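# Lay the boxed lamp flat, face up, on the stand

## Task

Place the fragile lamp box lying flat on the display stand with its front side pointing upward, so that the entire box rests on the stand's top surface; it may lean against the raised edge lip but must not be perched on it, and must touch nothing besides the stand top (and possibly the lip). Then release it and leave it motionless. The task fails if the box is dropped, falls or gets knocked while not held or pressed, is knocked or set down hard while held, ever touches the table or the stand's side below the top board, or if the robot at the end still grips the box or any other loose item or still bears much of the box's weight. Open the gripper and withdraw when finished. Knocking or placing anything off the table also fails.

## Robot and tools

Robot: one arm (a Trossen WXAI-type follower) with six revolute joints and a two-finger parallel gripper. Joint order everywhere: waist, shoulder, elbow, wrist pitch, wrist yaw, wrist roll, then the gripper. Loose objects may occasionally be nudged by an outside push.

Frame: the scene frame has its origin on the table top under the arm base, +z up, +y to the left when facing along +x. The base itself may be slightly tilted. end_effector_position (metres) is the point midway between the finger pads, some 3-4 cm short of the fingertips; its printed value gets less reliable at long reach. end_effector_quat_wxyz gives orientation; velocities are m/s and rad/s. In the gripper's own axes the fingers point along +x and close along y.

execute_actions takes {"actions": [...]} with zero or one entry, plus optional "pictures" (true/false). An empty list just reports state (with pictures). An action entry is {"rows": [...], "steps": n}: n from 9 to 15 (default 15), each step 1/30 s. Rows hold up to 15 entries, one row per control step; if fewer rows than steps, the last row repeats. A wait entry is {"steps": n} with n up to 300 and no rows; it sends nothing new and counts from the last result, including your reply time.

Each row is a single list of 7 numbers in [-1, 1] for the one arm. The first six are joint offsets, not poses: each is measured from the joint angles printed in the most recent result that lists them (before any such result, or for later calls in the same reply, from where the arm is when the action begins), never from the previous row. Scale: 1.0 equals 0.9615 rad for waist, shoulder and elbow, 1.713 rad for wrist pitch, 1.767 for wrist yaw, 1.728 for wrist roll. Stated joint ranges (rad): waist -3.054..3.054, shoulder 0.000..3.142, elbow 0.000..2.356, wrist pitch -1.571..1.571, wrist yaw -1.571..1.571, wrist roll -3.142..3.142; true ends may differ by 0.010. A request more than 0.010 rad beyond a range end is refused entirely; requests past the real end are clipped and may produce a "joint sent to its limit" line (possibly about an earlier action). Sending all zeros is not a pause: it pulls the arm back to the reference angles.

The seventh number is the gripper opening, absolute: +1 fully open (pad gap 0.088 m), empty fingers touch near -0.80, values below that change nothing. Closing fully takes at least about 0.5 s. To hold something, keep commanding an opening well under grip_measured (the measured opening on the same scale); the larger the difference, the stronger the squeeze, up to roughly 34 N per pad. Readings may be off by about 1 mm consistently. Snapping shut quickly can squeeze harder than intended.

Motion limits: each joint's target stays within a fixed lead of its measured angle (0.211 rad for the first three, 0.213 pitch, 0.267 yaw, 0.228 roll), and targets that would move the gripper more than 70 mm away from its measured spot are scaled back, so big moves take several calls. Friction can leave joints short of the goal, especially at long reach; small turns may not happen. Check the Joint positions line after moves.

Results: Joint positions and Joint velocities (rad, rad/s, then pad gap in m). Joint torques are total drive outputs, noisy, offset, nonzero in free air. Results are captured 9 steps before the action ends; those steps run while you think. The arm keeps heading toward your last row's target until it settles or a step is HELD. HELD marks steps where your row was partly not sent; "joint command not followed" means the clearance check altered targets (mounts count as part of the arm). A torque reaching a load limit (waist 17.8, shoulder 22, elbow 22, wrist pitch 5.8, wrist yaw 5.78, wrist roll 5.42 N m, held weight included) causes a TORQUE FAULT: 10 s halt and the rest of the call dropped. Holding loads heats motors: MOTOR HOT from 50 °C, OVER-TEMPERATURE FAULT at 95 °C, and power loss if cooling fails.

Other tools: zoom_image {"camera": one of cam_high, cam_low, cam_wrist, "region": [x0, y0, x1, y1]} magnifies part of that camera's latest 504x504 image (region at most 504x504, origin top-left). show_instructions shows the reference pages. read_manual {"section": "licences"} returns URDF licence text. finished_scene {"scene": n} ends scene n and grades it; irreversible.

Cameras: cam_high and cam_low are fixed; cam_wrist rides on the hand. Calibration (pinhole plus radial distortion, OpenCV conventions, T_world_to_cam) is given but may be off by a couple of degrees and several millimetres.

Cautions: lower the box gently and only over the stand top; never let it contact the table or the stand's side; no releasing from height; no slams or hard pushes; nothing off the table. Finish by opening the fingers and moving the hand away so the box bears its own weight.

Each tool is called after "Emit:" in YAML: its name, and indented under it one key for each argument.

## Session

Emit:
execute_actions:
  actions: []

Emit:
show_instructions:

Scene clock: 0.00 s of 4970.00 s.
end_effector_position=(+0.1659, +0.5196, +0.3534) grip_measured=+0.846 end_effector_quat_wxyz=(+0.386, +0.586, +0.710, +0.050) end_effector_velocity=(-0.004, -0.001, -0.005) end_effector_angular_velocity=(-0.010, -0.004, +0.018)
Joint positions: [1.553 1.904 1.324 0.108 0.35  1.836 0.08 ]
Joint velocities: [-0.002  0.002 -0.007 -0.007 -0.007 -0.007 -0.   ]
Joint torques (N m, as the arm reports them, + toward a larger angle): no reading
Motor temperatures (°C, as the motors report them): [28 27 25 27 25 25]
Heat: hottest waist 28 °C (+0.0 °C/min).
camera_calibration (this result's frames):
cam_wrist: T_world_to_cam=[[-0.815664, -0.304904, -0.491656, 0.47227], [-0.531766, 0.0604304, 0.844732, -0.212171], [-0.227852, 0.950464, -0.211429, -0.302069], [0, 0, 0, 1]] pos_world=[0.203562, 0.443925, 0.347556]

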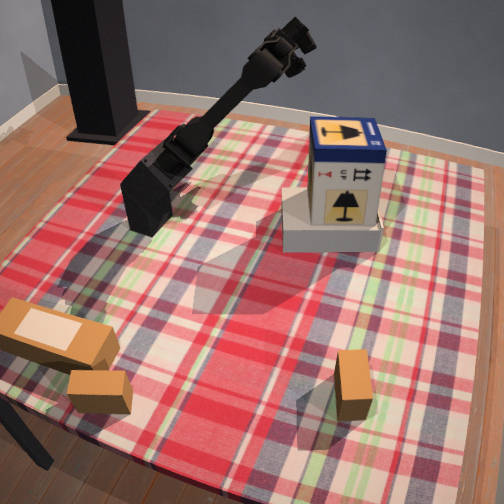

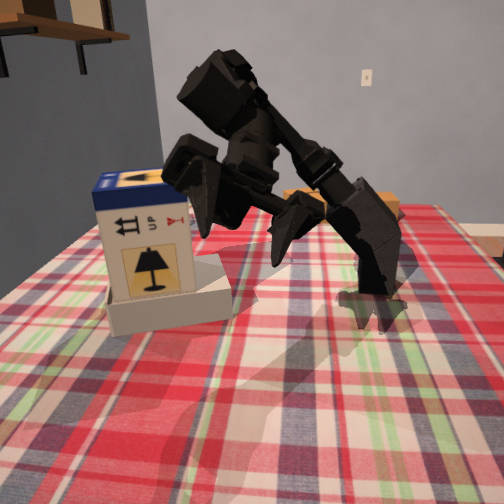

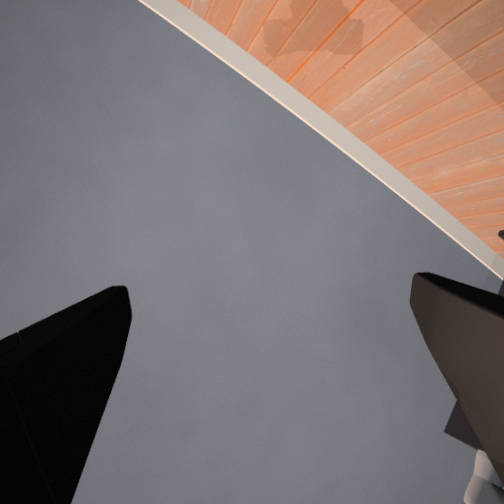

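Reference images for this scene: manual page 1, manual page 2, manual page 3, manual page 4, manual page 5.

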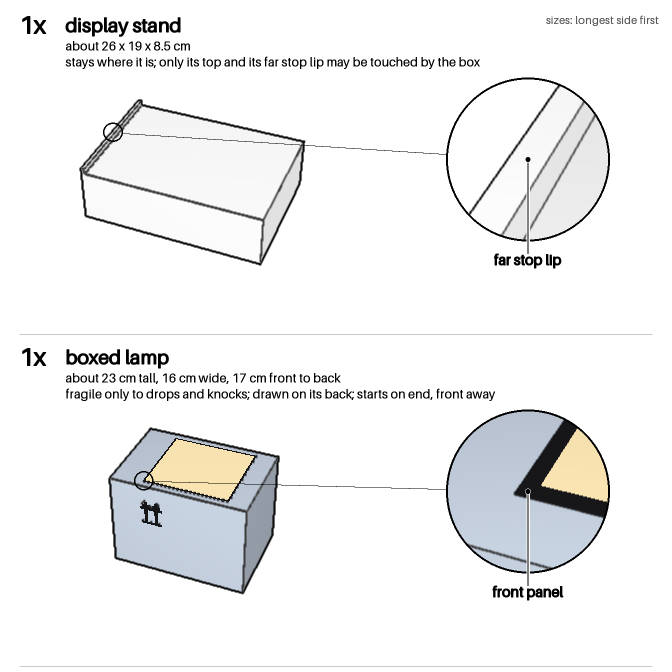

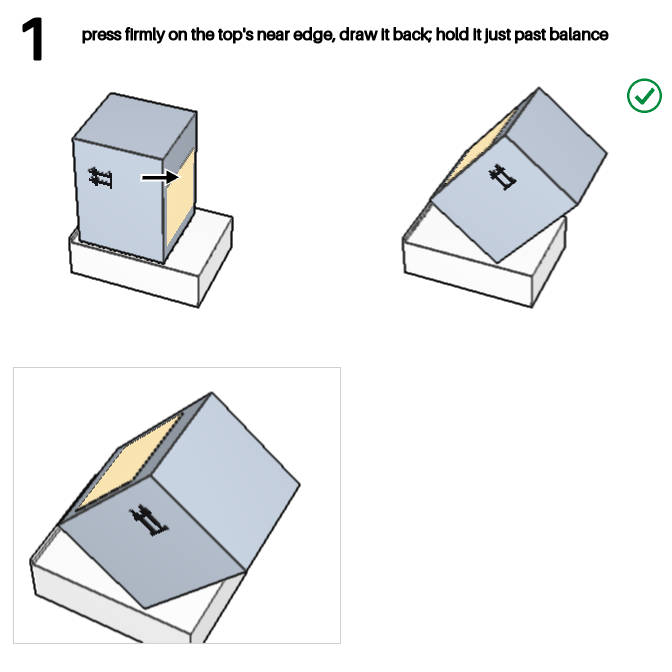

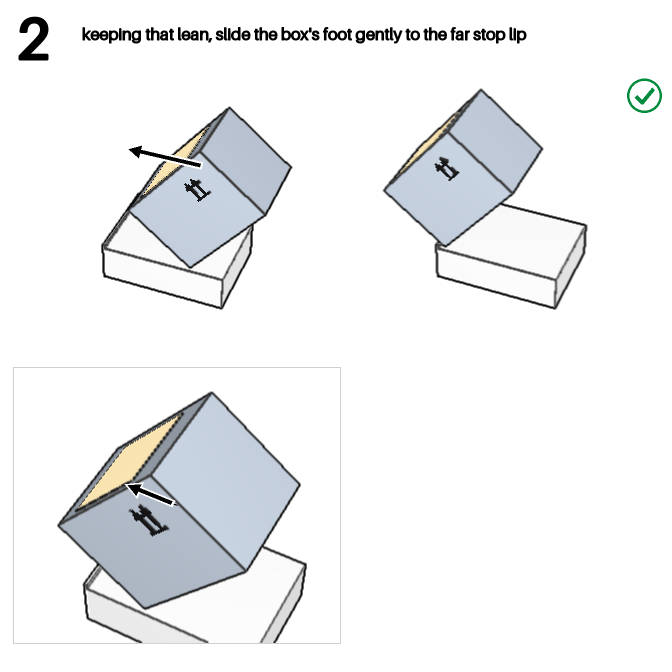

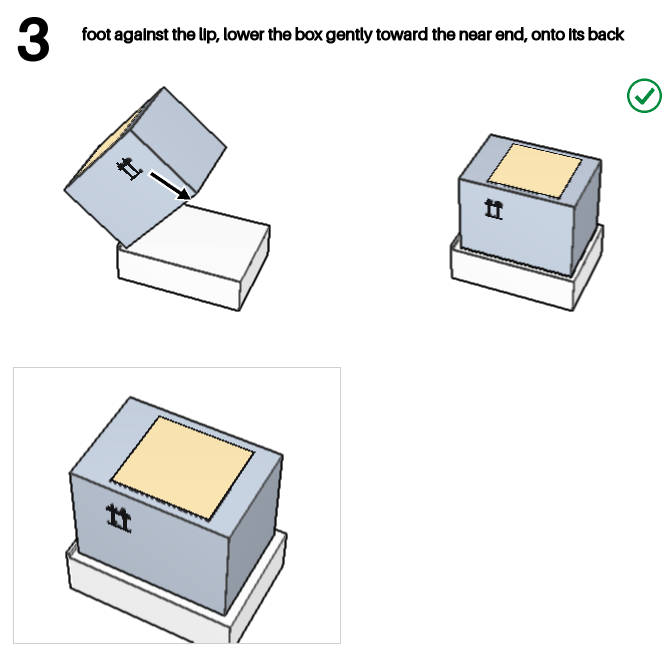

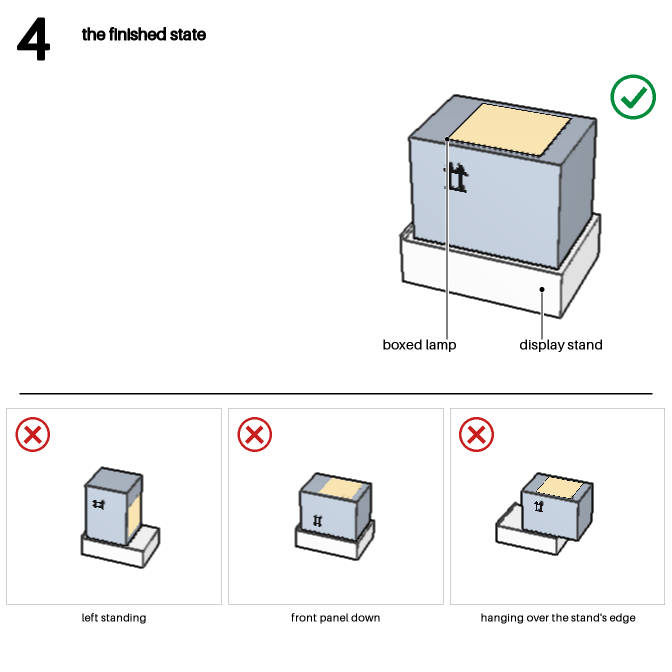

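Emit:
zoom_image:
  camera: "cam_high"
  region: [260, 100, 420, 260]

Emit:
zoom_image:
  camera: "cam_low"
  region: [70, 160, 250, 340]

Region (260, 100, 420, 260) of cam_high's 504x504 image, scaled by 3.150, with more detail than that image has.

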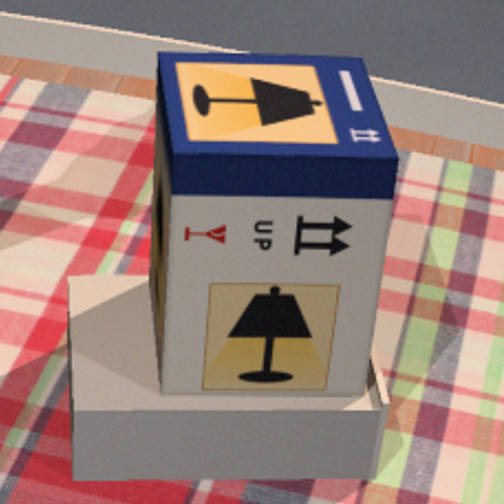

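Region (70, 160, 250, 340) of cam_low's 504x504 image, scaled by 2.800, with more detail than that image has.

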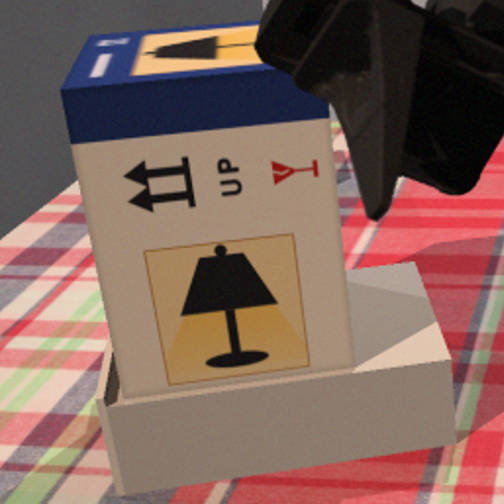

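Emit:
execute_actions:
  actions:
    - {"rows":[[-0.03,-0.1,0,-0.05,-0.02,0.07,0.5],[-0.1,-0.3,0,-0.2,-0.06,0.2,0.2],[-0.3,-1,0.021,-0.682,-0.198,0.731,-0.85]],"steps":15}

Emit:
execute_actions:
  actions:
    - {"steps":15}

Scene clock: 2.20 s of 4970.00 s.
end_effector_position=(+0.2153, +0.4829, +0.3567) grip_measured=+0.195 end_effector_quat_wxyz=(+0.289, +0.599, +0.745, -0.042) end_effector_velocity=(+0.520, -0.287, -0.018) end_effector_angular_velocity=(-0.220, +1.392, -0.879)
Joint positions: [ 1.432  1.743  1.324 -0.097  0.162  2.052  0.049]
Joint velocities: [-1.092 -1.096  0.076 -1.048 -0.857  1.106 -0.175]
Joint torques (N m, as the arm reports them, + toward a larger angle): [ 6.75 -6.05  6.08  0.82 -0.64  0.22]
Motor temperatures (°C, as the motors report them): [28 27 25 27 25 25]
Heat: hottest waist 28 °C (+0.0 °C/min).
Steps of this call (steps 1 to 60: nothing new was sent; steps 61 to 66: the first 6 steps of this action). Readings (joint positions):
61: [1.553 1.894 1.324 0.097 0.345 1.853]
62: [1.546 1.870 1.323 0.051 0.323 1.898]
64: [1.502 1.812 1.320 -0.034 0.233 1.978]
66: the state above

Scene clock: 2.70 s of 4970.00 s.
end_effector_position=(+0.3032, +0.2659, +0.4451) grip_measured=-0.786 end_effector_quat_wxyz=(+0.024, +0.658, +0.670, -0.342) end_effector_velocity=(-0.064, -0.499, +0.119) end_effector_angular_velocity=(-0.431, +1.632, -0.660)
Joint positions: [ 1.27   1.058  1.338 -0.803  0.008  2.801  0.   ]
Joint velocities: [-0.022 -1.331  0.056 -1.678 -0.037  1.78  -0.   ]
Joint torques (N m, as the arm reports them, + toward a larger angle): [ 2.3  -2.41  5.59  0.68 -0.69  0.23]
Motor temperatures (°C, as the motors report them): [28 27 25 27 25 25]
Heat: hottest waist 28 °C (+0.0 °C/min).
Kept back: nothing.
Steps of this call (steps 1 to 9: the last 9 steps of your previous action; steps 10 to 15: the robot went on to your last target). Readings (joint positions):
1: [1.396 1.706 1.327 -0.133 0.135 2.091]
2: [1.363 1.666 1.329 -0.174 0.110 2.134]
4: [1.311 1.581 1.330 -0.267 0.071 2.231]
8: [1.276 1.395 1.333 -0.459 0.027 2.434]
15: the state above

Emit:
execute_actions:
  actions:
    - {"rows":[[-0.08,-0.19,0.012,-0.15,-0.005,0.173,-0.85],[-0.2,-0.19,0.012,-0.15,-0.005,0.173,-0.85],[-0.731,-0.19,0.012,-0.15,-0.005,0.173,-0.85]],"steps":15}

Emit:
execute_actions:
  actions:
    - {"steps":22}
  pictures: true

Scene clock: 3.17 s of 4970.00 s.
end_effector_position=(+0.3249, +0.1747, +0.4162) grip_measured=-0.786 end_effector_quat_wxyz=(-0.047, +0.690, +0.513, -0.508) end_effector_velocity=(+0.234, -0.239, -0.193) end_effector_angular_velocity=(-1.049, +0.064, -1.349)
Joint positions: [ 1.006  0.885  1.346 -1.054 -0.004  3.091  0.   ]
Joint velocities: [-1.678 -0.203 -0.002 -0.066  0.007  0.037 -0.   ]
Joint torques (N m, as the arm reports them, + toward a larger angle): [ 0.82 -2.26  5.53  0.61 -0.29  0.22]
Motor temperatures (°C, as the motors report them): [28 27 25 27 25 25]
Heat: hottest waist 28 °C (+0.0 °C/min).
Steps of this call (steps 1 to 8: the robot went on to your last target; steps 9 to 14: the first 6 steps of this action). Readings (joint positions):
9: [1.260 0.939 1.346 -1.044 -0.000 3.077]
10: [1.229 0.929 1.346 -1.049 -0.006 3.082]
12: [1.118 0.905 1.346 -1.052 -0.005 3.088]
14: the state above

Scene clock: 3.90 s of 4970.00 s.
end_effector_position=(+0.3752, +0.1078, +0.3657) grip_measured=-0.786 end_effector_quat_wxyz=(-0.035, +0.757, +0.315, -0.571) end_effector_velocity=(-0.001, -0.004, -0.000) end_effector_angular_velocity=(-0.011, +0.004, -0.013)
Joint positions: [ 0.57   0.878  1.346 -1.058 -0.002  3.094  0.   ]
Joint velocities: [-0.007 -0.007 -0.002 -0.007  0.007  0.007 -0.   ]
Joint torques (N m, as the arm reports them, + toward a larger angle): [ 0.44 -4.92  6.32  0.58 -0.25  0.32]
Motor temperatures (°C, as the motors report them): [28 27 25 27 25 25]
Heat: hottest waist 28 °C (+0.0 °C/min).
Kept back: nothing.
Steps of this call (steps 1 to 9: the last 9 steps of your previous action; steps 10 to 22: the robot went on to your last target). Readings (joint positions):
1: [0.950 0.880 1.346 -1.055 -0.004 3.092]
2: [0.895 0.879 1.346 -1.056 -0.004 3.092]
4: [0.785 0.879 1.346 -1.057 -0.004 3.093]
8: [0.620 0.878 1.346 -1.057 -0.000 3.094]
22: the state above
camera_calibration (this result's frames):
cam_wrist: T_world_to_cam=[[-0.405552, 0.803215, 0.436317, -0.0892384], [0.793842, 0.0728568, 0.603744, -0.496999], [0.453148, 0.591217, -0.667173, 0.0895373], [0, 0, 0, 1]] pos_world=[0.317774, 0.0549515, 0.398734]

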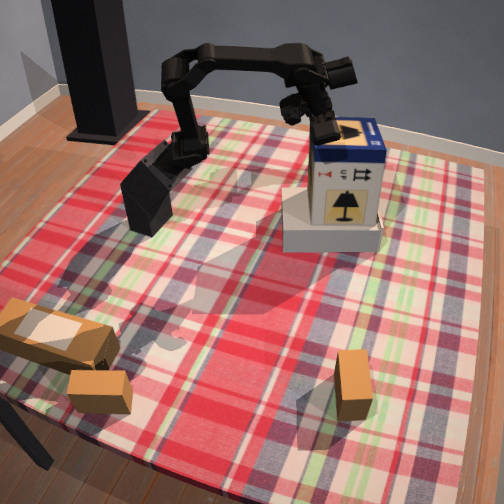

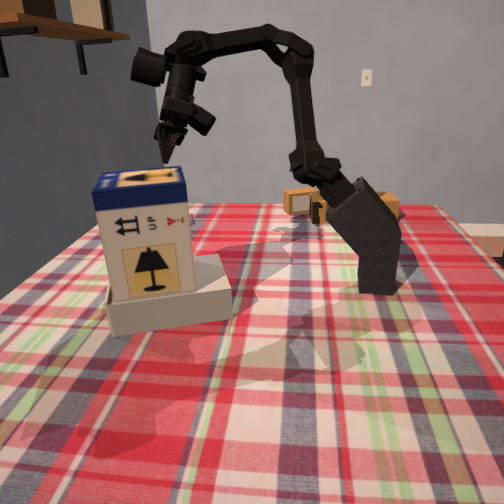

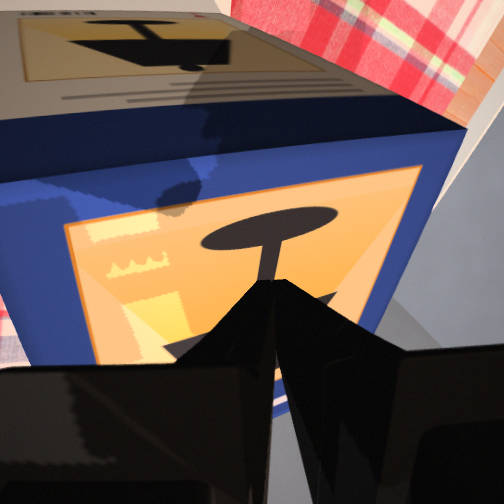

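Emit:
execute_actions:
  actions:
    - {"rows":[[0.004,-0.004,-0.02,0.008,0,0,-0.85],[0.008,-0.008,-0.04,0.016,0,0,-0.85],[0.012,-0.012,-0.06,0.025,0,0,-0.85],[0.015,-0.016,-0.078,0.034,0,0,-0.85],[0.015,-0.019,-0.094,0.042,0,0,-0.85],[0.015,-0.019,-0.108,0.049,0,0,-0.85],[0.015,-0.019,-0.118,0.054,0,0,-0.85],[0.015,-0.019,-0.126,0.058,0,0,-0.85],[0.015,-0.019,-0.132,0.061,0,0,-0.85],[0.015,-0.019,-0.137,0.064,0,0,-0.85],[0.015,-0.019,-0.142,0.066,0,0,-0.85],[0.015,-0.019,-0.147,0.069,0,0,-0.85],[0.015,-0.019,-0.152,0.071,0,0,-0.85],[0.015,-0.019,-0.157,0.074,0,0,-0.85],[0.015,-0.019,-0.162,0.076,0,0,-0.85]],"steps":15}

Emit:
execute_actions:
  actions:
    - {"steps":20}
  pictures: true

Scene clock: 5.60 s of 4970.00 s.
end_effector_position=(+0.3727, +0.1130, +0.3580) grip_measured=-0.786 end_effector_quat_wxyz=(-0.036, +0.759, +0.318, -0.567) end_effector_velocity=(-0.047, +0.039, -0.094) end_effector_angular_velocity=(-0.006, +0.057, +0.085)
Joint positions: [ 0.579  0.869  1.297 -1.009 -0.002  3.094  0.   ]
Joint velocities: [ 0.037 -0.051 -0.452  0.315 -0.007 -0.022 -0.   ]
Joint torques (N m, as the arm reports them, + toward a larger angle): [ 0.87 -4.99  4.45  0.86 -0.32  0.11]
Motor temperatures (°C, as the motors report them): [28 27 26 27 25 25]
Heat: hottest waist 28 °C (+0.0 °C/min).
Steps of this call (steps 1 to 15: the robot went on to your last target; steps 16 to 45: nothing new was sent; steps 46 to 51: the first 6 steps of this action). Readings (joint positions):
46: [0.570 0.878 1.346 -1.058 -0.002 3.094]
47: [0.570 0.878 1.344 -1.053 -0.002 3.094]
49: [0.574 0.873 1.325 -1.030 -0.002 3.094]
51: the state above

Scene clock: 6.27 s of 4970.00 s.
end_effector_position=(+0.3675, +0.1206, +0.3440) grip_measured=-0.786 end_effector_quat_wxyz=(-0.039, +0.761, +0.323, -0.562) end_effector_velocity=(-0.001, +0.001, -0.001) end_effector_angular_velocity=(+0.005, -0.004, +0.006)
Joint positions: [ 0.586  0.853  1.214 -0.93  -0.004  3.094  0.   ]
Joint velocities: [-0.002 -0.002 -0.007  0.007 -0.007 -0.007 -0.   ]
Joint torques (N m, as the arm reports them, + toward a larger angle): [ 0.83 -3.46  3.49  0.86 -0.19  0.07]
Motor temperatures (°C, as the motors report them): [28 27 26 27 25 25]
Heat: hottest waist 28 °C (+0.0 °C/min).
Kept back: nothing.
Steps of this call (steps 1 to 9: the last 9 steps of your previous action; steps 10 to 20: the robot went on to your last target). Readings (joint positions):
1: [0.580 0.868 1.283 -0.998 -0.002 3.094]
2: [0.581 0.867 1.270 -0.988 -0.002 3.094]
4: [0.582 0.867 1.248 -0.972 -0.002 3.094]
8: [0.584 0.860 1.228 -0.949 -0.004 3.094]
20: the state above
camera_calibration (this result's frames):
cam_wrist: T_world_to_cam=[[-0.416057, 0.792403, 0.446088, -0.09134], [0.783333, 0.0631712, 0.618385, -0.478678], [0.46183, 0.606719, -0.646998, 0.0589279], [0, 0, 0, 1]] pos_world=[0.309747, 0.066864, 0.374879]

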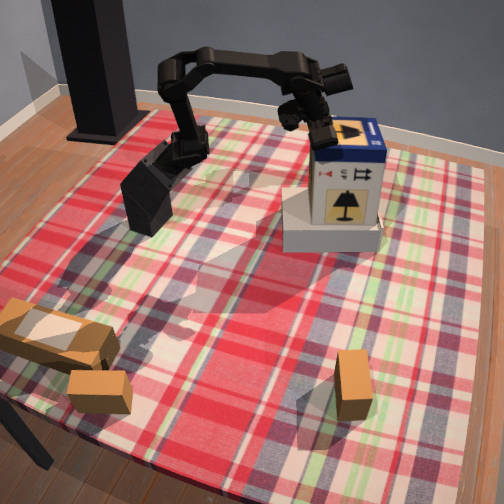

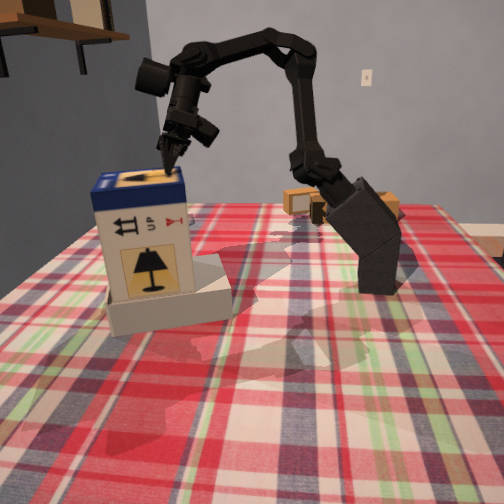

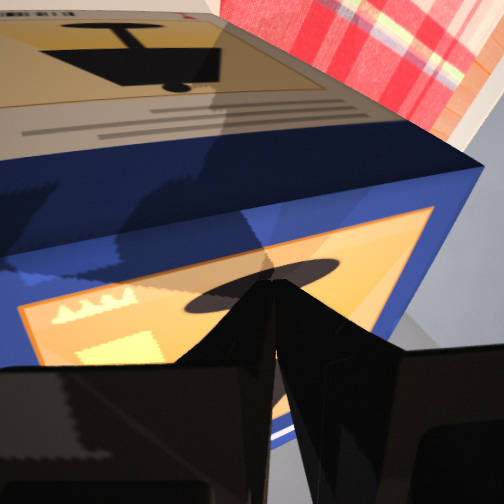

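Emit:
execute_actions:
  actions:
    - {"rows":[[-0.004,0.013,-0.029,-0.001,0.003,0,-0.85],[-0.007,0.02,-0.034,-0.003,0.004,0,-0.85],[-0.01,0.026,-0.039,-0.005,0.006,0,-0.85],[-0.013,0.033,-0.043,-0.007,0.007,0,-0.85],[-0.0166,0.0395,-0.048,-0.009,0.009,0,-0.85]],"steps":15}

Scene clock: 7.37 s of 4970.00 s.
end_effector_position=(+0.3664, +0.1210, +0.3419) grip_measured=-0.786 end_effector_quat_wxyz=(-0.039, +0.759, +0.323, -0.564) end_effector_velocity=(-0.003, -0.000, -0.004) end_effector_angular_velocity=(+0.000, +0.017, +0.008)
Joint positions: [ 0.585  0.855  1.208 -0.928 -0.005  3.094  0.   ]
Joint velocities: [-0.017  0.002 -0.007 -0.007 -0.022 -0.007 -0.   ]
Joint torques (N m, as the arm reports them, + toward a larger angle): [-0.49 -1.21  1.49 -0.12  0.19  0.05]
Motor temperatures (°C, as the motors report them): [28 27 26 27 25 25]
Heat: hottest waist 28 °C (+0.0 °C/min).
Steps of this call (steps 1 to 15: the robot went on to your last target; steps 16 to 27: nothing new was sent; steps 28 to 33: the first 6 steps of this action). Readings (joint positions):
28: [0.586 0.853 1.213 -0.929 -0.005 3.094]
29: [0.586 0.853 1.212 -0.929 -0.005 3.094]
31: [0.586 0.853 1.210 -0.928 -0.005 3.094]
33: the state above

Emit:
execute_actions:
  actions:
    - {"rows":[[-0.0135,0.027,-0.05,-0.0135,0.012,0,-0.85],[-0.0114,0.017,-0.058,-0.017,0.014,0,-0.85],[-0.009,0.0066,-0.066,-0.0204,0.016,0,-0.85],[-0.007,-0.004,-0.074,-0.024,0.017,0,-0.85],[-0.005,-0.014,-0.082,-0.0274,0.017,0,-0.85],[-0.003,-0.024,-0.09,-0.031,0.017,0,-0.85],[-0.001,-0.034,-0.098,-0.034,0.017,0,-0.85],[0.001,-0.045,-0.106,-0.038,0.017,0,-0.85],[0.003,-0.055,-0.114,-0.041,0.017,0,-0.85],[0.005,-0.065,-0.122,-0.045,0.017,0,-0.85],[0.007,-0.0755,-0.13,-0.048,0.017,0,-0.85],[0.0095,-0.086,-0.138,-0.0516,0.017,0,-0.85],[0.0115,-0.096,-0.146,-0.055,0.017,0,-0.85],[0.0136,-0.106,-0.154,-0.0586,0.017,0,-0.85],[0.0156,-0.1165,-0.162,-0.062,0.017,0,-0.85]],"steps":15}

Emit:
execute_actions:
  actions:
    - {"steps":20}
  pictures: true

Scene clock: 8.17 s of 4970.00 s.
end_effector_position=(+0.3604, +0.1192, +0.3412) grip_measured=-0.786 end_effector_quat_wxyz=(-0.038, +0.757, +0.324, -0.566) end_effector_velocity=(-0.089, -0.030, +0.005) end_effector_angular_velocity=(-0.009, +0.099, +0.106)
Joint positions: [ 0.587  0.837  1.19  -0.936 -0.006  3.094  0.   ]
Joint velocities: [ 0.056 -0.256 -0.188 -0.198 -0.007 -0.007 -0.   ]
Joint torques (N m, as the arm reports them, + toward a larger angle): [-0.38 -2.19 -0.34 -1.5   0.78  0.  ]
Motor temperatures (°C, as the motors report them): [28 27 26 27 25 25]
Heat: hottest waist 28 °C (+0.0 °C/min).
Steps of this call (steps 1 to 9: the last 9 steps of your previous action; steps 10 to 15: the robot went on to your last target; steps 16 to 18: nothing new was sent; steps 19 to 24: the first 6 steps of this action). Readings (joint positions):
19: [0.585 0.856 1.207 -0.930 -0.006 3.094]
20: [0.585 0.856 1.206 -0.930 -0.006 3.094]
22: [0.585 0.850 1.201 -0.928 -0.006 3.094]
24: the state above

Scene clock: 8.83 s of 4970.00 s.
end_effector_position=(+0.3216, +0.1054, +0.3410) grip_measured=-0.786 end_effector_quat_wxyz=(-0.031, +0.739, +0.337, -0.583) end_effector_velocity=(-0.006, -0.003, -0.002) end_effector_angular_velocity=(-0.015, +0.011, +0.016)
Joint positions: [ 0.61   0.72   1.101 -1.015 -0.006  3.094  0.   ]
Joint velocities: [ 0.002 -0.007 -0.007 -0.022  0.007 -0.007 -0.   ]
Joint torques (N m, as the arm reports them, + toward a larger angle): [-0.67 -0.99 -0.17 -0.71  0.84  0.04]
Motor temperatures (°C, as the motors report them): [28 27 26 27 25 25]
Heat: hottest waist 28 °C (+0.0 °C/min).
Kept back: nothing.
Steps of this call (steps 1 to 9: the last 9 steps of your previous action; steps 10 to 20: the robot went on to your last target). Readings (joint positions):
1: [0.590 0.827 1.184 -0.943 -0.006 3.094]
2: [0.592 0.818 1.177 -0.950 -0.006 3.094]
4: [0.596 0.797 1.161 -0.962 -0.006 3.094]
8: [0.603 0.758 1.131 -0.989 -0.006 3.094]
20: the state above
camera_calibration (this result's frames):
cam_wrist: T_world_to_cam=[[-0.429694, 0.776773, 0.460421, -0.0959748], [0.809444, 0.105364, 0.577667, -0.438847], [0.400204, 0.620905, -0.674028, 0.114914], [0, 0, 0, 1]] pos_world=[0.267994, 0.0494386, 0.375151]

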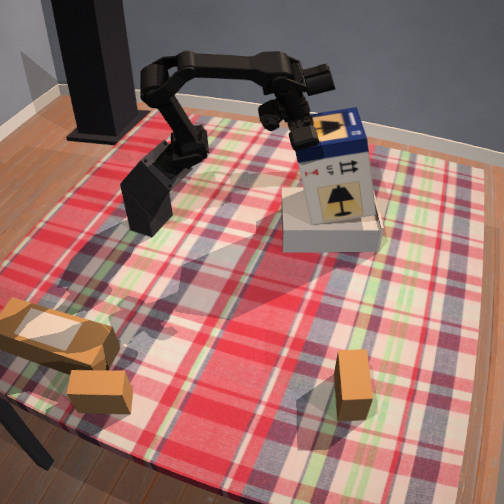

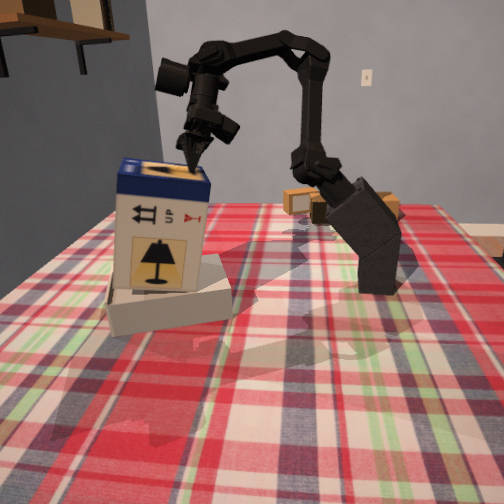

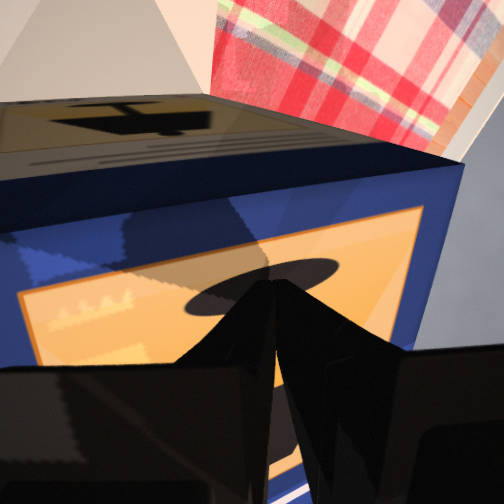

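Emit:
execute_actions:
  actions:
    - {"rows":[[-0.0095,0.014,-0.058,-0.0136,0.0175,0,-0.85],[-0.0085,0.004,-0.065,-0.016,0.0175,0,-0.85],[-0.0075,-0.006,-0.073,-0.019,0.0175,0,-0.85],[-0.0065,-0.016,-0.08,-0.0214,0.0175,0,-0.85],[-0.0055,-0.026,-0.087,-0.024,0.0175,0,-0.85],[-0.0045,-0.036,-0.094,-0.0266,0.0175,0,-0.85],[-0.0035,-0.046,-0.101,-0.029,0.0175,0,-0.85],[-0.0025,-0.056,-0.109,-0.032,0.0175,0,-0.85],[-0.0015,-0.066,-0.116,-0.0344,0.0175,0,-0.85],[-0.0005,-0.076,-0.123,-0.037,0.0175,0,-0.85],[0.0005,-0.086,-0.13,-0.0396,0.0175,0,-0.85],[0.0015,-0.096,-0.137,-0.042,0.0175,0,-0.85],[0.0025,-0.106,-0.145,-0.045,0.0175,0,-0.85],[0.0035,-0.116,-0.152,-0.0474,0.0175,0,-0.85],[0.004,-0.126,-0.159,-0.05,0.0175,0,-0.85]],"steps":15}

Emit:
execute_actions:
  actions:
    - {"steps":20}
  pictures: true

Scene clock: 9.77 s of 4970.00 s.
end_effector_position=(+0.3114, +0.1015, +0.3399) grip_measured=-0.786 end_effector_quat_wxyz=(-0.029, +0.735, +0.338, -0.587) end_effector_velocity=(-0.088, -0.032, -0.011) end_effector_angular_velocity=(-0.026, +0.091, +0.082)
Joint positions: [ 0.613  0.687  1.075 -1.034 -0.006  3.094  0.   ]
Joint velocities: [ 0.027 -0.266 -0.217 -0.168 -0.007 -0.007 -0.   ]
Joint torques (N m, as the arm reports them, + toward a larger angle): [-0.99 -1.02  0.12 -0.47  0.91  0.07]
Motor temperatures (°C, as the motors report them): [28 27 26 27 25 25]
Heat: hottest waist 28 °C (+0.0 °C/min).
Steps of this call (steps 1 to 15: the robot went on to your last target; steps 16 to 22: nothing new was sent; steps 23 to 28: the first 6 steps of this action). Readings (joint positions):
23: [0.610 0.718 1.100 -1.015 -0.006 3.094]
24: [0.610 0.715 1.098 -1.016 -0.006 3.094]
26: [0.612 0.704 1.089 -1.023 -0.006 3.094]
28: the state above

Scene clock: 10.43 s of 4970.00 s.
end_effector_position=(+0.2777, +0.0890, +0.3331) grip_measured=-0.786 end_effector_quat_wxyz=(-0.022, +0.720, +0.343, -0.603) end_effector_velocity=(-0.003, +0.000, +0.003) end_effector_angular_velocity=(+0.020, +0.010, -0.004)
Joint positions: [ 0.621  0.583  0.987 -1.095 -0.006  3.094  0.   ]
Joint velocities: [-0.002 -0.012 -0.002 -0.007 -0.022  0.007 -0.   ]
Joint torques (N m, as the arm reports them, + toward a larger angle): [-0.93 -0.75  1.16  0.18  0.86  0.04]
Motor temperatures (°C, as the motors report them): [28 27 26 27 25 25]
Heat: hottest waist 28 °C (+0.0 °C/min).
Kept back: nothing.
Steps of this call (steps 1 to 9: the last 9 steps of your previous action; steps 10 to 20: the robot went on to your last target). Readings (joint positions):
1: [0.615 0.679 1.068 -1.039 -0.006 3.094]
2: [0.615 0.670 1.061 -1.044 -0.006 3.094]
4: [0.617 0.652 1.046 -1.054 -0.006 3.094]
8: [0.620 0.617 1.016 -1.074 -0.006 3.094]
20: the state above
camera_calibration (this result's frames):
cam_wrist: T_world_to_cam=[[-0.435358, 0.769855, 0.466676, -0.0983556], [0.830282, 0.142982, 0.538691, -0.393181], [0.347987, 0.621996, -0.701445, 0.160989], [0, 0, 0, 1]] pos_world=[0.227609, 0.031803, 0.370628]

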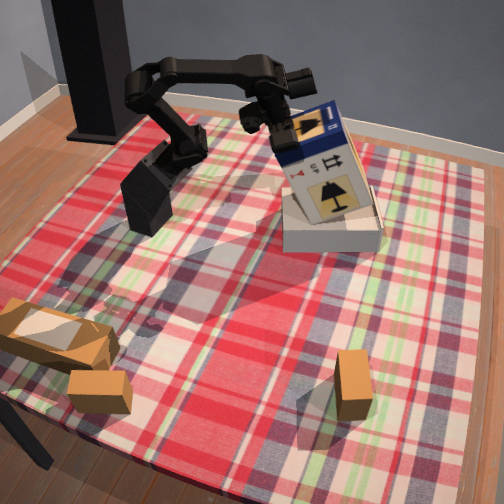

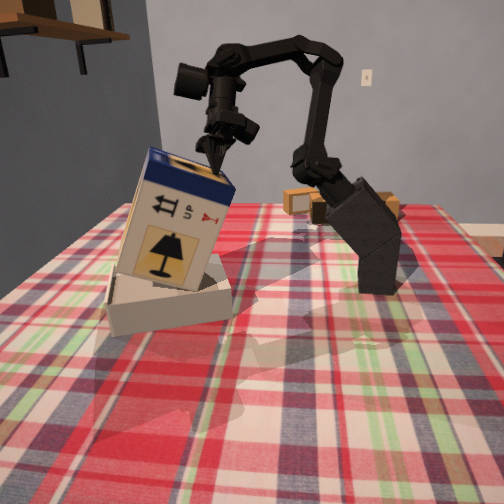

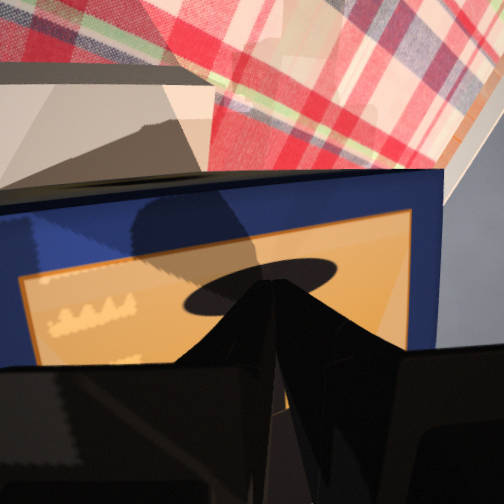

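Emit:
execute_actions:
  actions:
    - {"rows":[[-0.008,-0.0006,-0.053,-0.0015,0.017,0,-0.85],[-0.0085,-0.018,-0.066,0,0.0167,0,-0.85],[-0.009,-0.035,-0.079,0.002,0.0163,0,-0.85],[-0.01,-0.052,-0.091,0.004,0.016,0,-0.85],[-0.0104,-0.069,-0.104,0.006,0.0155,0,-0.85],[-0.011,-0.086,-0.117,0.0076,0.015,0,-0.85],[-0.0116,-0.103,-0.129,0.0094,0.0147,0,-0.85],[-0.012,-0.12,-0.142,0.011,0.0143,0,-0.85],[-0.013,-0.137,-0.155,0.013,0.014,0,-0.85],[-0.0135,-0.1545,-0.1675,0.015,0.0135,0,-0.85],[-0.014,-0.172,-0.18,0.0167,0.013,0,-0.85],[-0.0147,-0.189,-0.193,0.0185,0.0127,0,-0.85],[-0.0154,-0.206,-0.206,0.02,0.012,0,-0.85],[-0.016,-0.223,-0.218,0.022,0.012,0,-0.85],[-0.0166,-0.24,-0.231,0.024,0.0113,0,-0.85]],"steps":15}

Emit:
execute_actions:
  actions:
    - {"steps":20}
  pictures: true

Scene clock: 11.53 s of 4970.00 s.
end_effector_position=(+0.2670, +0.0850, +0.3300) grip_measured=-0.786 end_effector_quat_wxyz=(-0.024, +0.723, +0.343, -0.599) end_effector_velocity=(-0.073, -0.027, -0.027) end_effector_angular_velocity=(+0.037, -0.096, -0.053)
Joint positions: [ 0.621  0.528  0.939 -1.092 -0.006  3.094  0.   ]
Joint velocities: [-0.007 -0.422 -0.374  0.066  0.007 -0.007 -0.   ]
Joint torques (N m, as the arm reports them, + toward a larger angle): [-1.53 -1.35  1.75  0.78  0.76  0.06]
Motor temperatures (°C, as the motors report them): [28 27 26 27 25 25]
Heat: hottest waist 28 °C (+0.0 °C/min).
Steps of this call (steps 1 to 15: the robot went on to your last target; steps 16 to 27: nothing new was sent; steps 28 to 33: the first 6 steps of this action). Readings (joint positions):
28: [0.621 0.580 0.985 -1.096 -0.006 3.094]
29: [0.621 0.575 0.980 -1.096 -0.006 3.094]
31: [0.621 0.554 0.962 -1.095 -0.006 3.094]
33: the state above

Scene clock: 12.20 s of 4970.00 s.
end_effector_position=(+0.2390, +0.0751, +0.3148) grip_measured=-0.786 end_effector_quat_wxyz=(-0.029, +0.741, +0.334, -0.582) end_effector_velocity=(-0.003, -0.001, -0.000) end_effector_angular_velocity=(+0.005, +0.008, -0.005)
Joint positions: [ 0.61   0.353  0.781 -1.059  0.001  3.094  0.   ]
Joint velocities: [-0.002 -0.012 -0.007 -0.007 -0.007  0.007  0.   ]
Joint torques (N m, as the arm reports them, + toward a larger angle): [-1.07 -1.55  3.86  0.9   0.18  0.02]
Motor temperatures (°C, as the motors report them): [28 27 26 27 25 25]
Heat: hottest waist 28 °C (+0.0 °C/min).
Kept back: nothing.
Steps of this call (steps 1 to 9: the last 9 steps of your previous action; steps 10 to 20: the robot went on to your last target). Readings (joint positions):
1: [0.621 0.514 0.926 -1.089 -0.006 3.094]
2: [0.621 0.499 0.913 -1.087 -0.006 3.094]
4: [0.621 0.470 0.887 -1.081 -0.006 3.094]
8: [0.615 0.411 0.832 -1.070 -0.001 3.094]
20: the state above
camera_calibration (this result's frames):
cam_wrist: T_world_to_cam=[[-0.429267, 0.780666, 0.454192, -0.094303], [0.807022, 0.105747, 0.580977, -0.354195], [0.405519, 0.615937, -0.675408, 0.14868], [0, 0, 0, 1]] pos_world=[0.185069, 0.0194964, 0.34903]

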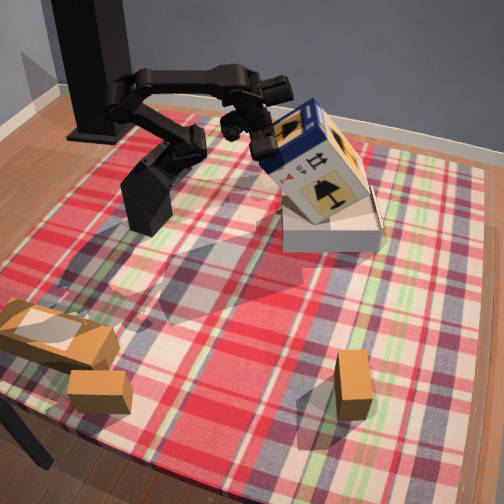

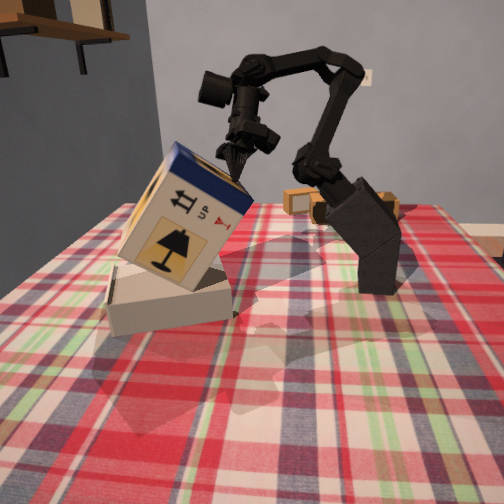

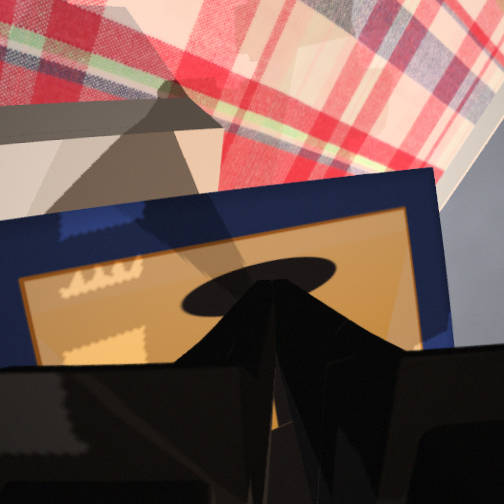

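Emit:
execute_actions:
  actions:
    - {"rows":[[-0.005,0.007,-0.008,0.004,0.007,0,-0.85],[-0.005,0.013,0.002,0.005,0.006,0,-0.85],[-0.008,0.025,0.008,0.0117,0.006,0,-0.85],[-0.011,0.038,0.0135,0.0184,0.005,0,-0.85],[-0.014,0.051,0.019,0.025,0.005,0,-0.85],[-0.017,0.064,0.025,0.0317,0.005,0,-0.85],[-0.02,0.0775,0.031,0.0384,0.005,0,-0.85],[-0.023,0.0906,0.0366,0.045,0.005,0,-0.85],[-0.0264,0.104,0.042,0.0518,0.005,0,-0.85],[-0.0294,0.117,0.048,0.0584,0.005,0,-0.85],[-0.0325,0.13,0.054,0.065,0.005,0,-0.85],[-0.0355,0.143,0.0596,0.0718,0.005,0,-0.85],[-0.0386,0.156,0.065,0.0785,0.005,0,-0.85],[-0.0416,0.169,0.071,0.085,0.005,0,-0.85],[-0.0447,0.1822,0.0769,0.0918,0.005,0,-0.85]],"steps":15}

Emit:
execute_actions:
  actions:
    - {"steps":20}
  pictures: true

Emit:
zoom_image:
  camera: "cam_high"
  region: [250, 90, 420, 260]

Emit:
zoom_image:
  camera: "cam_low"
  region: [60, 130, 270, 340]

Scene clock: 13.23 s of 4970.00 s.
end_effector_position=(+0.2446, +0.0777, +0.3135) grip_measured=-0.786 end_effector_quat_wxyz=(-0.029, +0.743, +0.331, -0.581) end_effector_velocity=(+0.076, +0.034, -0.009) end_effector_angular_velocity=(-0.021, -0.030, -0.059)
Joint positions: [ 0.606  0.376  0.785 -1.035  0.003  3.094  0.   ]
Joint velocities: [-0.066  0.33   0.1    0.271 -0.007 -0.007 -0.   ]
Joint torques (N m, as the arm reports them, + toward a larger angle): [-0.87 -0.81  7.    1.08  0.    0.02]
Motor temperatures (°C, as the motors report them): [28 27 26 27 25 25]
Heat: hottest waist 28 °C (+0.0 °C/min).
Steps of this call (steps 1 to 15: the robot went on to your last target; steps 16 to 25: nothing new was sent; steps 26 to 31: the first 6 steps of this action). Readings (joint positions):
26: [0.610 0.353 0.781 -1.058 0.001 3.094]
27: [0.610 0.353 0.781 -1.058 0.001 3.094]
29: [0.610 0.359 0.781 -1.052 0.001 3.094]
31: the state above

Scene clock: 13.90 s of 4970.00 s.
end_effector_position=(+0.2855, +0.0914, +0.3131) grip_measured=-0.786 end_effector_quat_wxyz=(-0.035, +0.762, +0.313, -0.566) end_effector_velocity=(-0.001, -0.000, -0.000) end_effector_angular_velocity=(-0.005, -0.003, +0.019)
Joint positions: [ 0.573  0.518  0.848 -0.906  0.004  3.094  0.   ]
Joint velocities: [-0.007  0.002  0.002 -0.007 -0.007 -0.022 -0.   ]
Joint torques (N m, as the arm reports them, + toward a larger angle): [-0.72 -1.56  7.16  0.97 -0.08 -0.02]
Motor temperatures (°C, as the motors report them): [28 27 26 27 25 25]
Heat: hottest waist 28 °C (+0.0 °C/min).
Kept back: nothing.
Steps of this call (steps 1 to 9: the last 9 steps of your previous action; steps 10 to 20: the robot went on to your last target). Readings (joint positions):
1: [0.603 0.388 0.789 -1.025 0.003 3.094]
2: [0.600 0.400 0.794 -1.015 0.003 3.094]
4: [0.595 0.424 0.804 -0.993 0.004 3.094]
8: [0.584 0.472 0.827 -0.948 0.004 3.094]
20: the state above
camera_calibration (this result's frames):
cam_wrist: T_world_to_cam=[[-0.406422, 0.804884, 0.432416, -0.0882151], [0.786544, 0.0673779, 0.613847, -0.393421], [0.464941, 0.589595, -0.660461, 0.0993758], [0, 0, 0, 1]] pos_world=[0.227386, 0.0389193, 0.34528]

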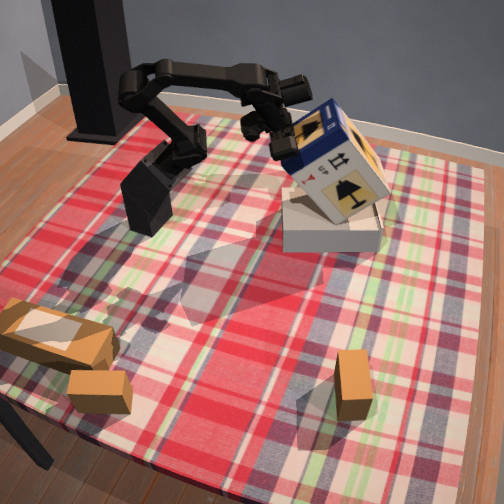

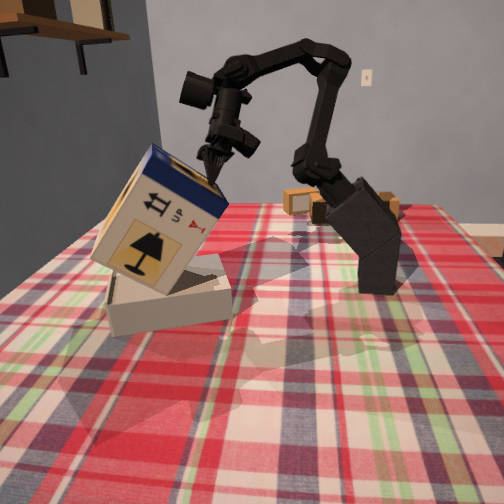

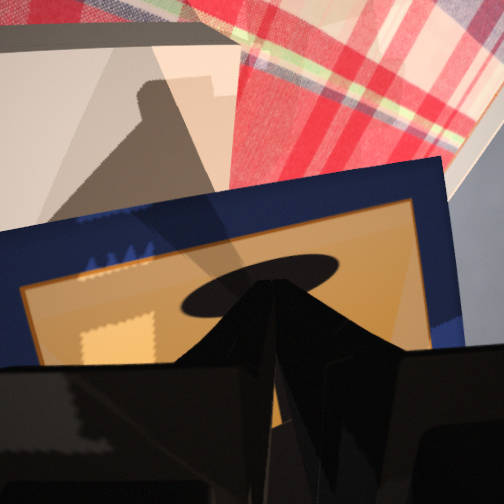

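Region (250, 90, 420, 260) of cam_high's 504x504 image, scaled by 2.965, with more detail than that image has.

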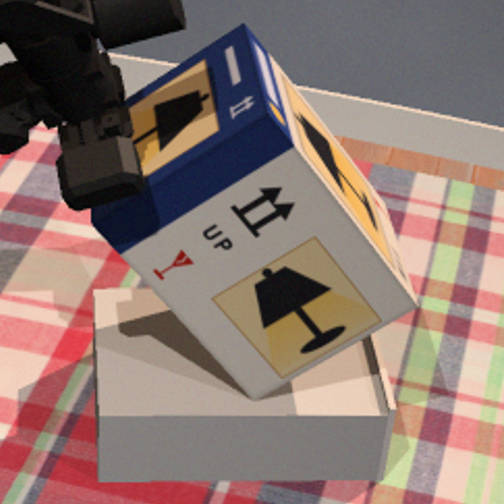

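Region (60, 130, 270, 340) of cam_low's 504x504 image, scaled by 2.400, with more detail than that image has.

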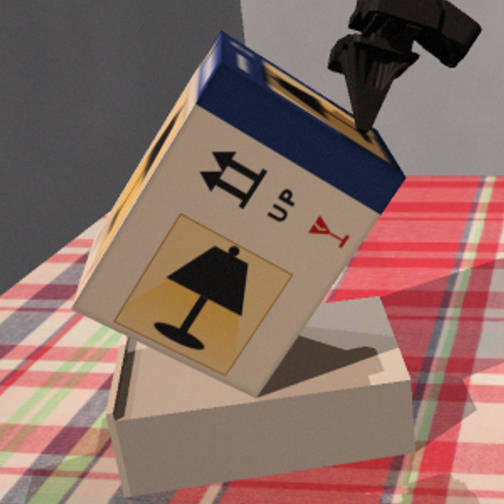

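Emit:
execute_actions:
  actions:
    - {"rows":[[-0.005,0.022,0.012,0.0084,0.003,0,-0.85],[-0.004,0.033,0.017,0.0142,0.003,0,-0.85],[-0.003,0.045,0.022,0.02,0.003,0,-0.85],[-0.002,0.056,0.0267,0.026,0.003,0,-0.85],[-0.001,0.0675,0.0316,0.032,0.003,0,-0.85],[0,0.079,0.0365,0.0377,0.003,0,-0.85],[0.001,0.09,0.041,0.0436,0.003,0,-0.85],[0.002,0.1016,0.046,0.0495,0.003,0,-0.85],[0.003,0.113,0.051,0.0553,0.003,0,-0.85],[0.004,0.124,0.056,0.061,0.003,0,-0.85],[0.005,0.136,0.061,0.067,0.003,0,-0.85],[0.006,0.147,0.066,0.073,0.003,0,-0.85],[0.007,0.1585,0.0706,0.0788,0.003,0,-0.85],[0.008,0.17,0.0755,0.0847,0.003,0,-0.85],[0.009,0.1813,0.0804,0.0905,0.003,0,-0.85]],"steps":15}

Emit:
execute_actions:
  actions:
    - {"steps":20}
  pictures: true

Emit:
zoom_image:
  camera: "cam_high"
  region: [250, 90, 420, 260]

Emit:
zoom_image:
  camera: "cam_low"
  region: [60, 130, 270, 340]

Scene clock: 15.20 s of 4970.00 s.
end_effector_position=(+0.2962, +0.0966, +0.3129) grip_measured=-0.786 end_effector_quat_wxyz=(-0.037, +0.766, +0.313, -0.561) end_effector_velocity=(+0.081, +0.043, -0.002) end_effector_angular_velocity=(+0.047, -0.083, -0.032)
Joint positions: [ 0.573  0.556  0.864 -0.869  0.004  3.094  0.   ]
Joint velocities: [ 0.002  0.305  0.134  0.271 -0.007 -0.007 -0.   ]
Joint torques (N m, as the arm reports them, + toward a larger angle): [ 0.1  -1.84  7.14  1.03 -0.13  0.  ]
Motor temperatures (°C, as the motors report them): [28 27 26 27 25 25]
Heat: hottest waist 28 °C (+0.0 °C/min).
Steps of this call (steps 1 to 15: the robot went on to your last target; steps 16 to 33: nothing new was sent; steps 34 to 39: the first 6 steps of this action). Readings (joint positions):
34: [0.573 0.520 0.849 -0.905 0.004 3.094]
35: [0.573 0.523 0.850 -0.903 0.004 3.094]
37: [0.573 0.536 0.856 -0.888 0.004 3.094]
39: the state above

Scene clock: 15.87 s of 4970.00 s.
end_effector_position=(+0.3286, +0.1162, +0.3109) grip_measured=-0.786 end_effector_quat_wxyz=(-0.044, +0.777, +0.316, -0.543) end_effector_velocity=(-0.005, +0.002, -0.000) end_effector_angular_velocity=(+0.008, +0.011, +0.038)
Joint positions: [ 0.582  0.681  0.917 -0.755  0.004  3.094  0.   ]
Joint velocities: [ 0.002  0.002  0.002 -0.022 -0.022 -0.022 -0.   ]
Joint torques (N m, as the arm reports them, + toward a larger angle): [ 0.52 -2.32  7.1   1.02 -0.11  0.01]
Motor temperatures (°C, as the motors report them): [28 27 26 27 25 25]
Heat: hottest waist 28 °C (+0.0 °C/min).
Kept back: nothing.
Steps of this call (steps 1 to 9: the last 9 steps of your previous action; steps 10 to 20: the robot went on to your last target). Readings (joint positions):
1: [0.573 0.566 0.868 -0.860 0.004 3.094]
2: [0.573 0.576 0.873 -0.851 0.004 3.094]
4: [0.574 0.597 0.881 -0.832 0.004 3.094]
8: [0.578 0.640 0.900 -0.792 0.004 3.094]
20: the state above
camera_calibration (this result's frames):
cam_wrist: T_world_to_cam=[[-0.412548, 0.79942, 0.436729, -0.088395], [0.757627, 0.0349239, 0.651752, -0.426126], [0.505772, 0.599757, -0.62007, 0.0361811], [0, 0, 0, 1]] pos_world=[0.268078, 0.0638468, 0.338768]

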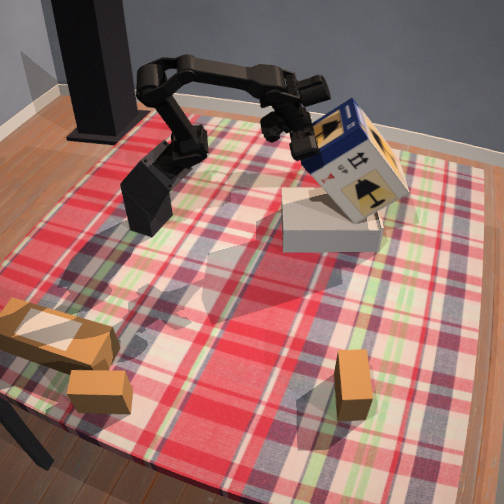

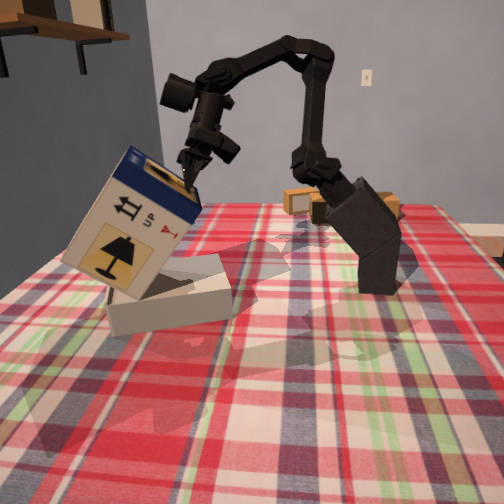

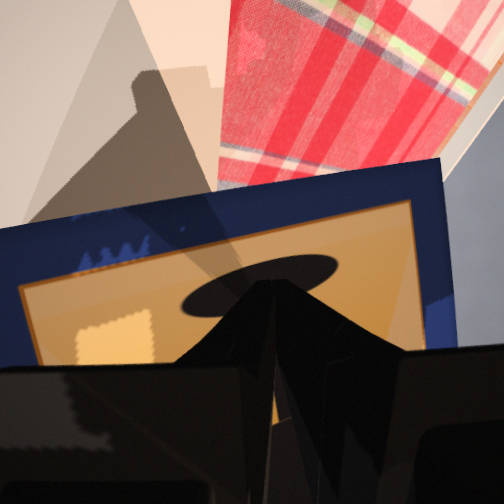

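Region (250, 90, 420, 260) of cam_high's 504x504 image, scaled by 2.965, with more detail than that image has.

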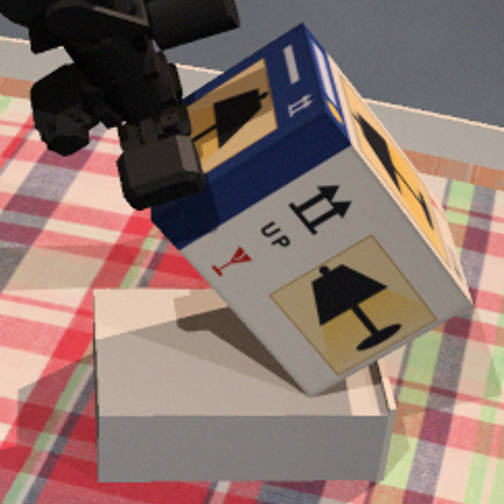

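Region (60, 130, 270, 340) of cam_low's 504x504 image, scaled by 2.400, with more detail than that image has.

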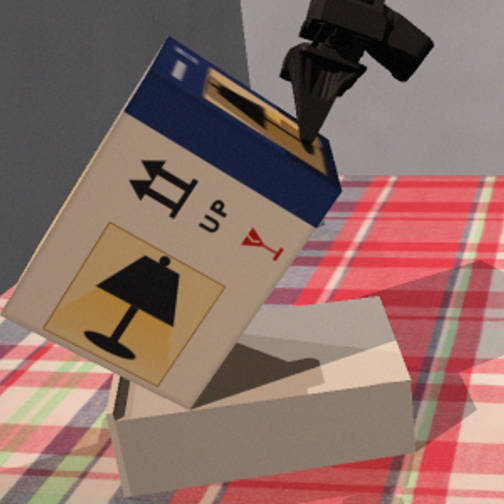

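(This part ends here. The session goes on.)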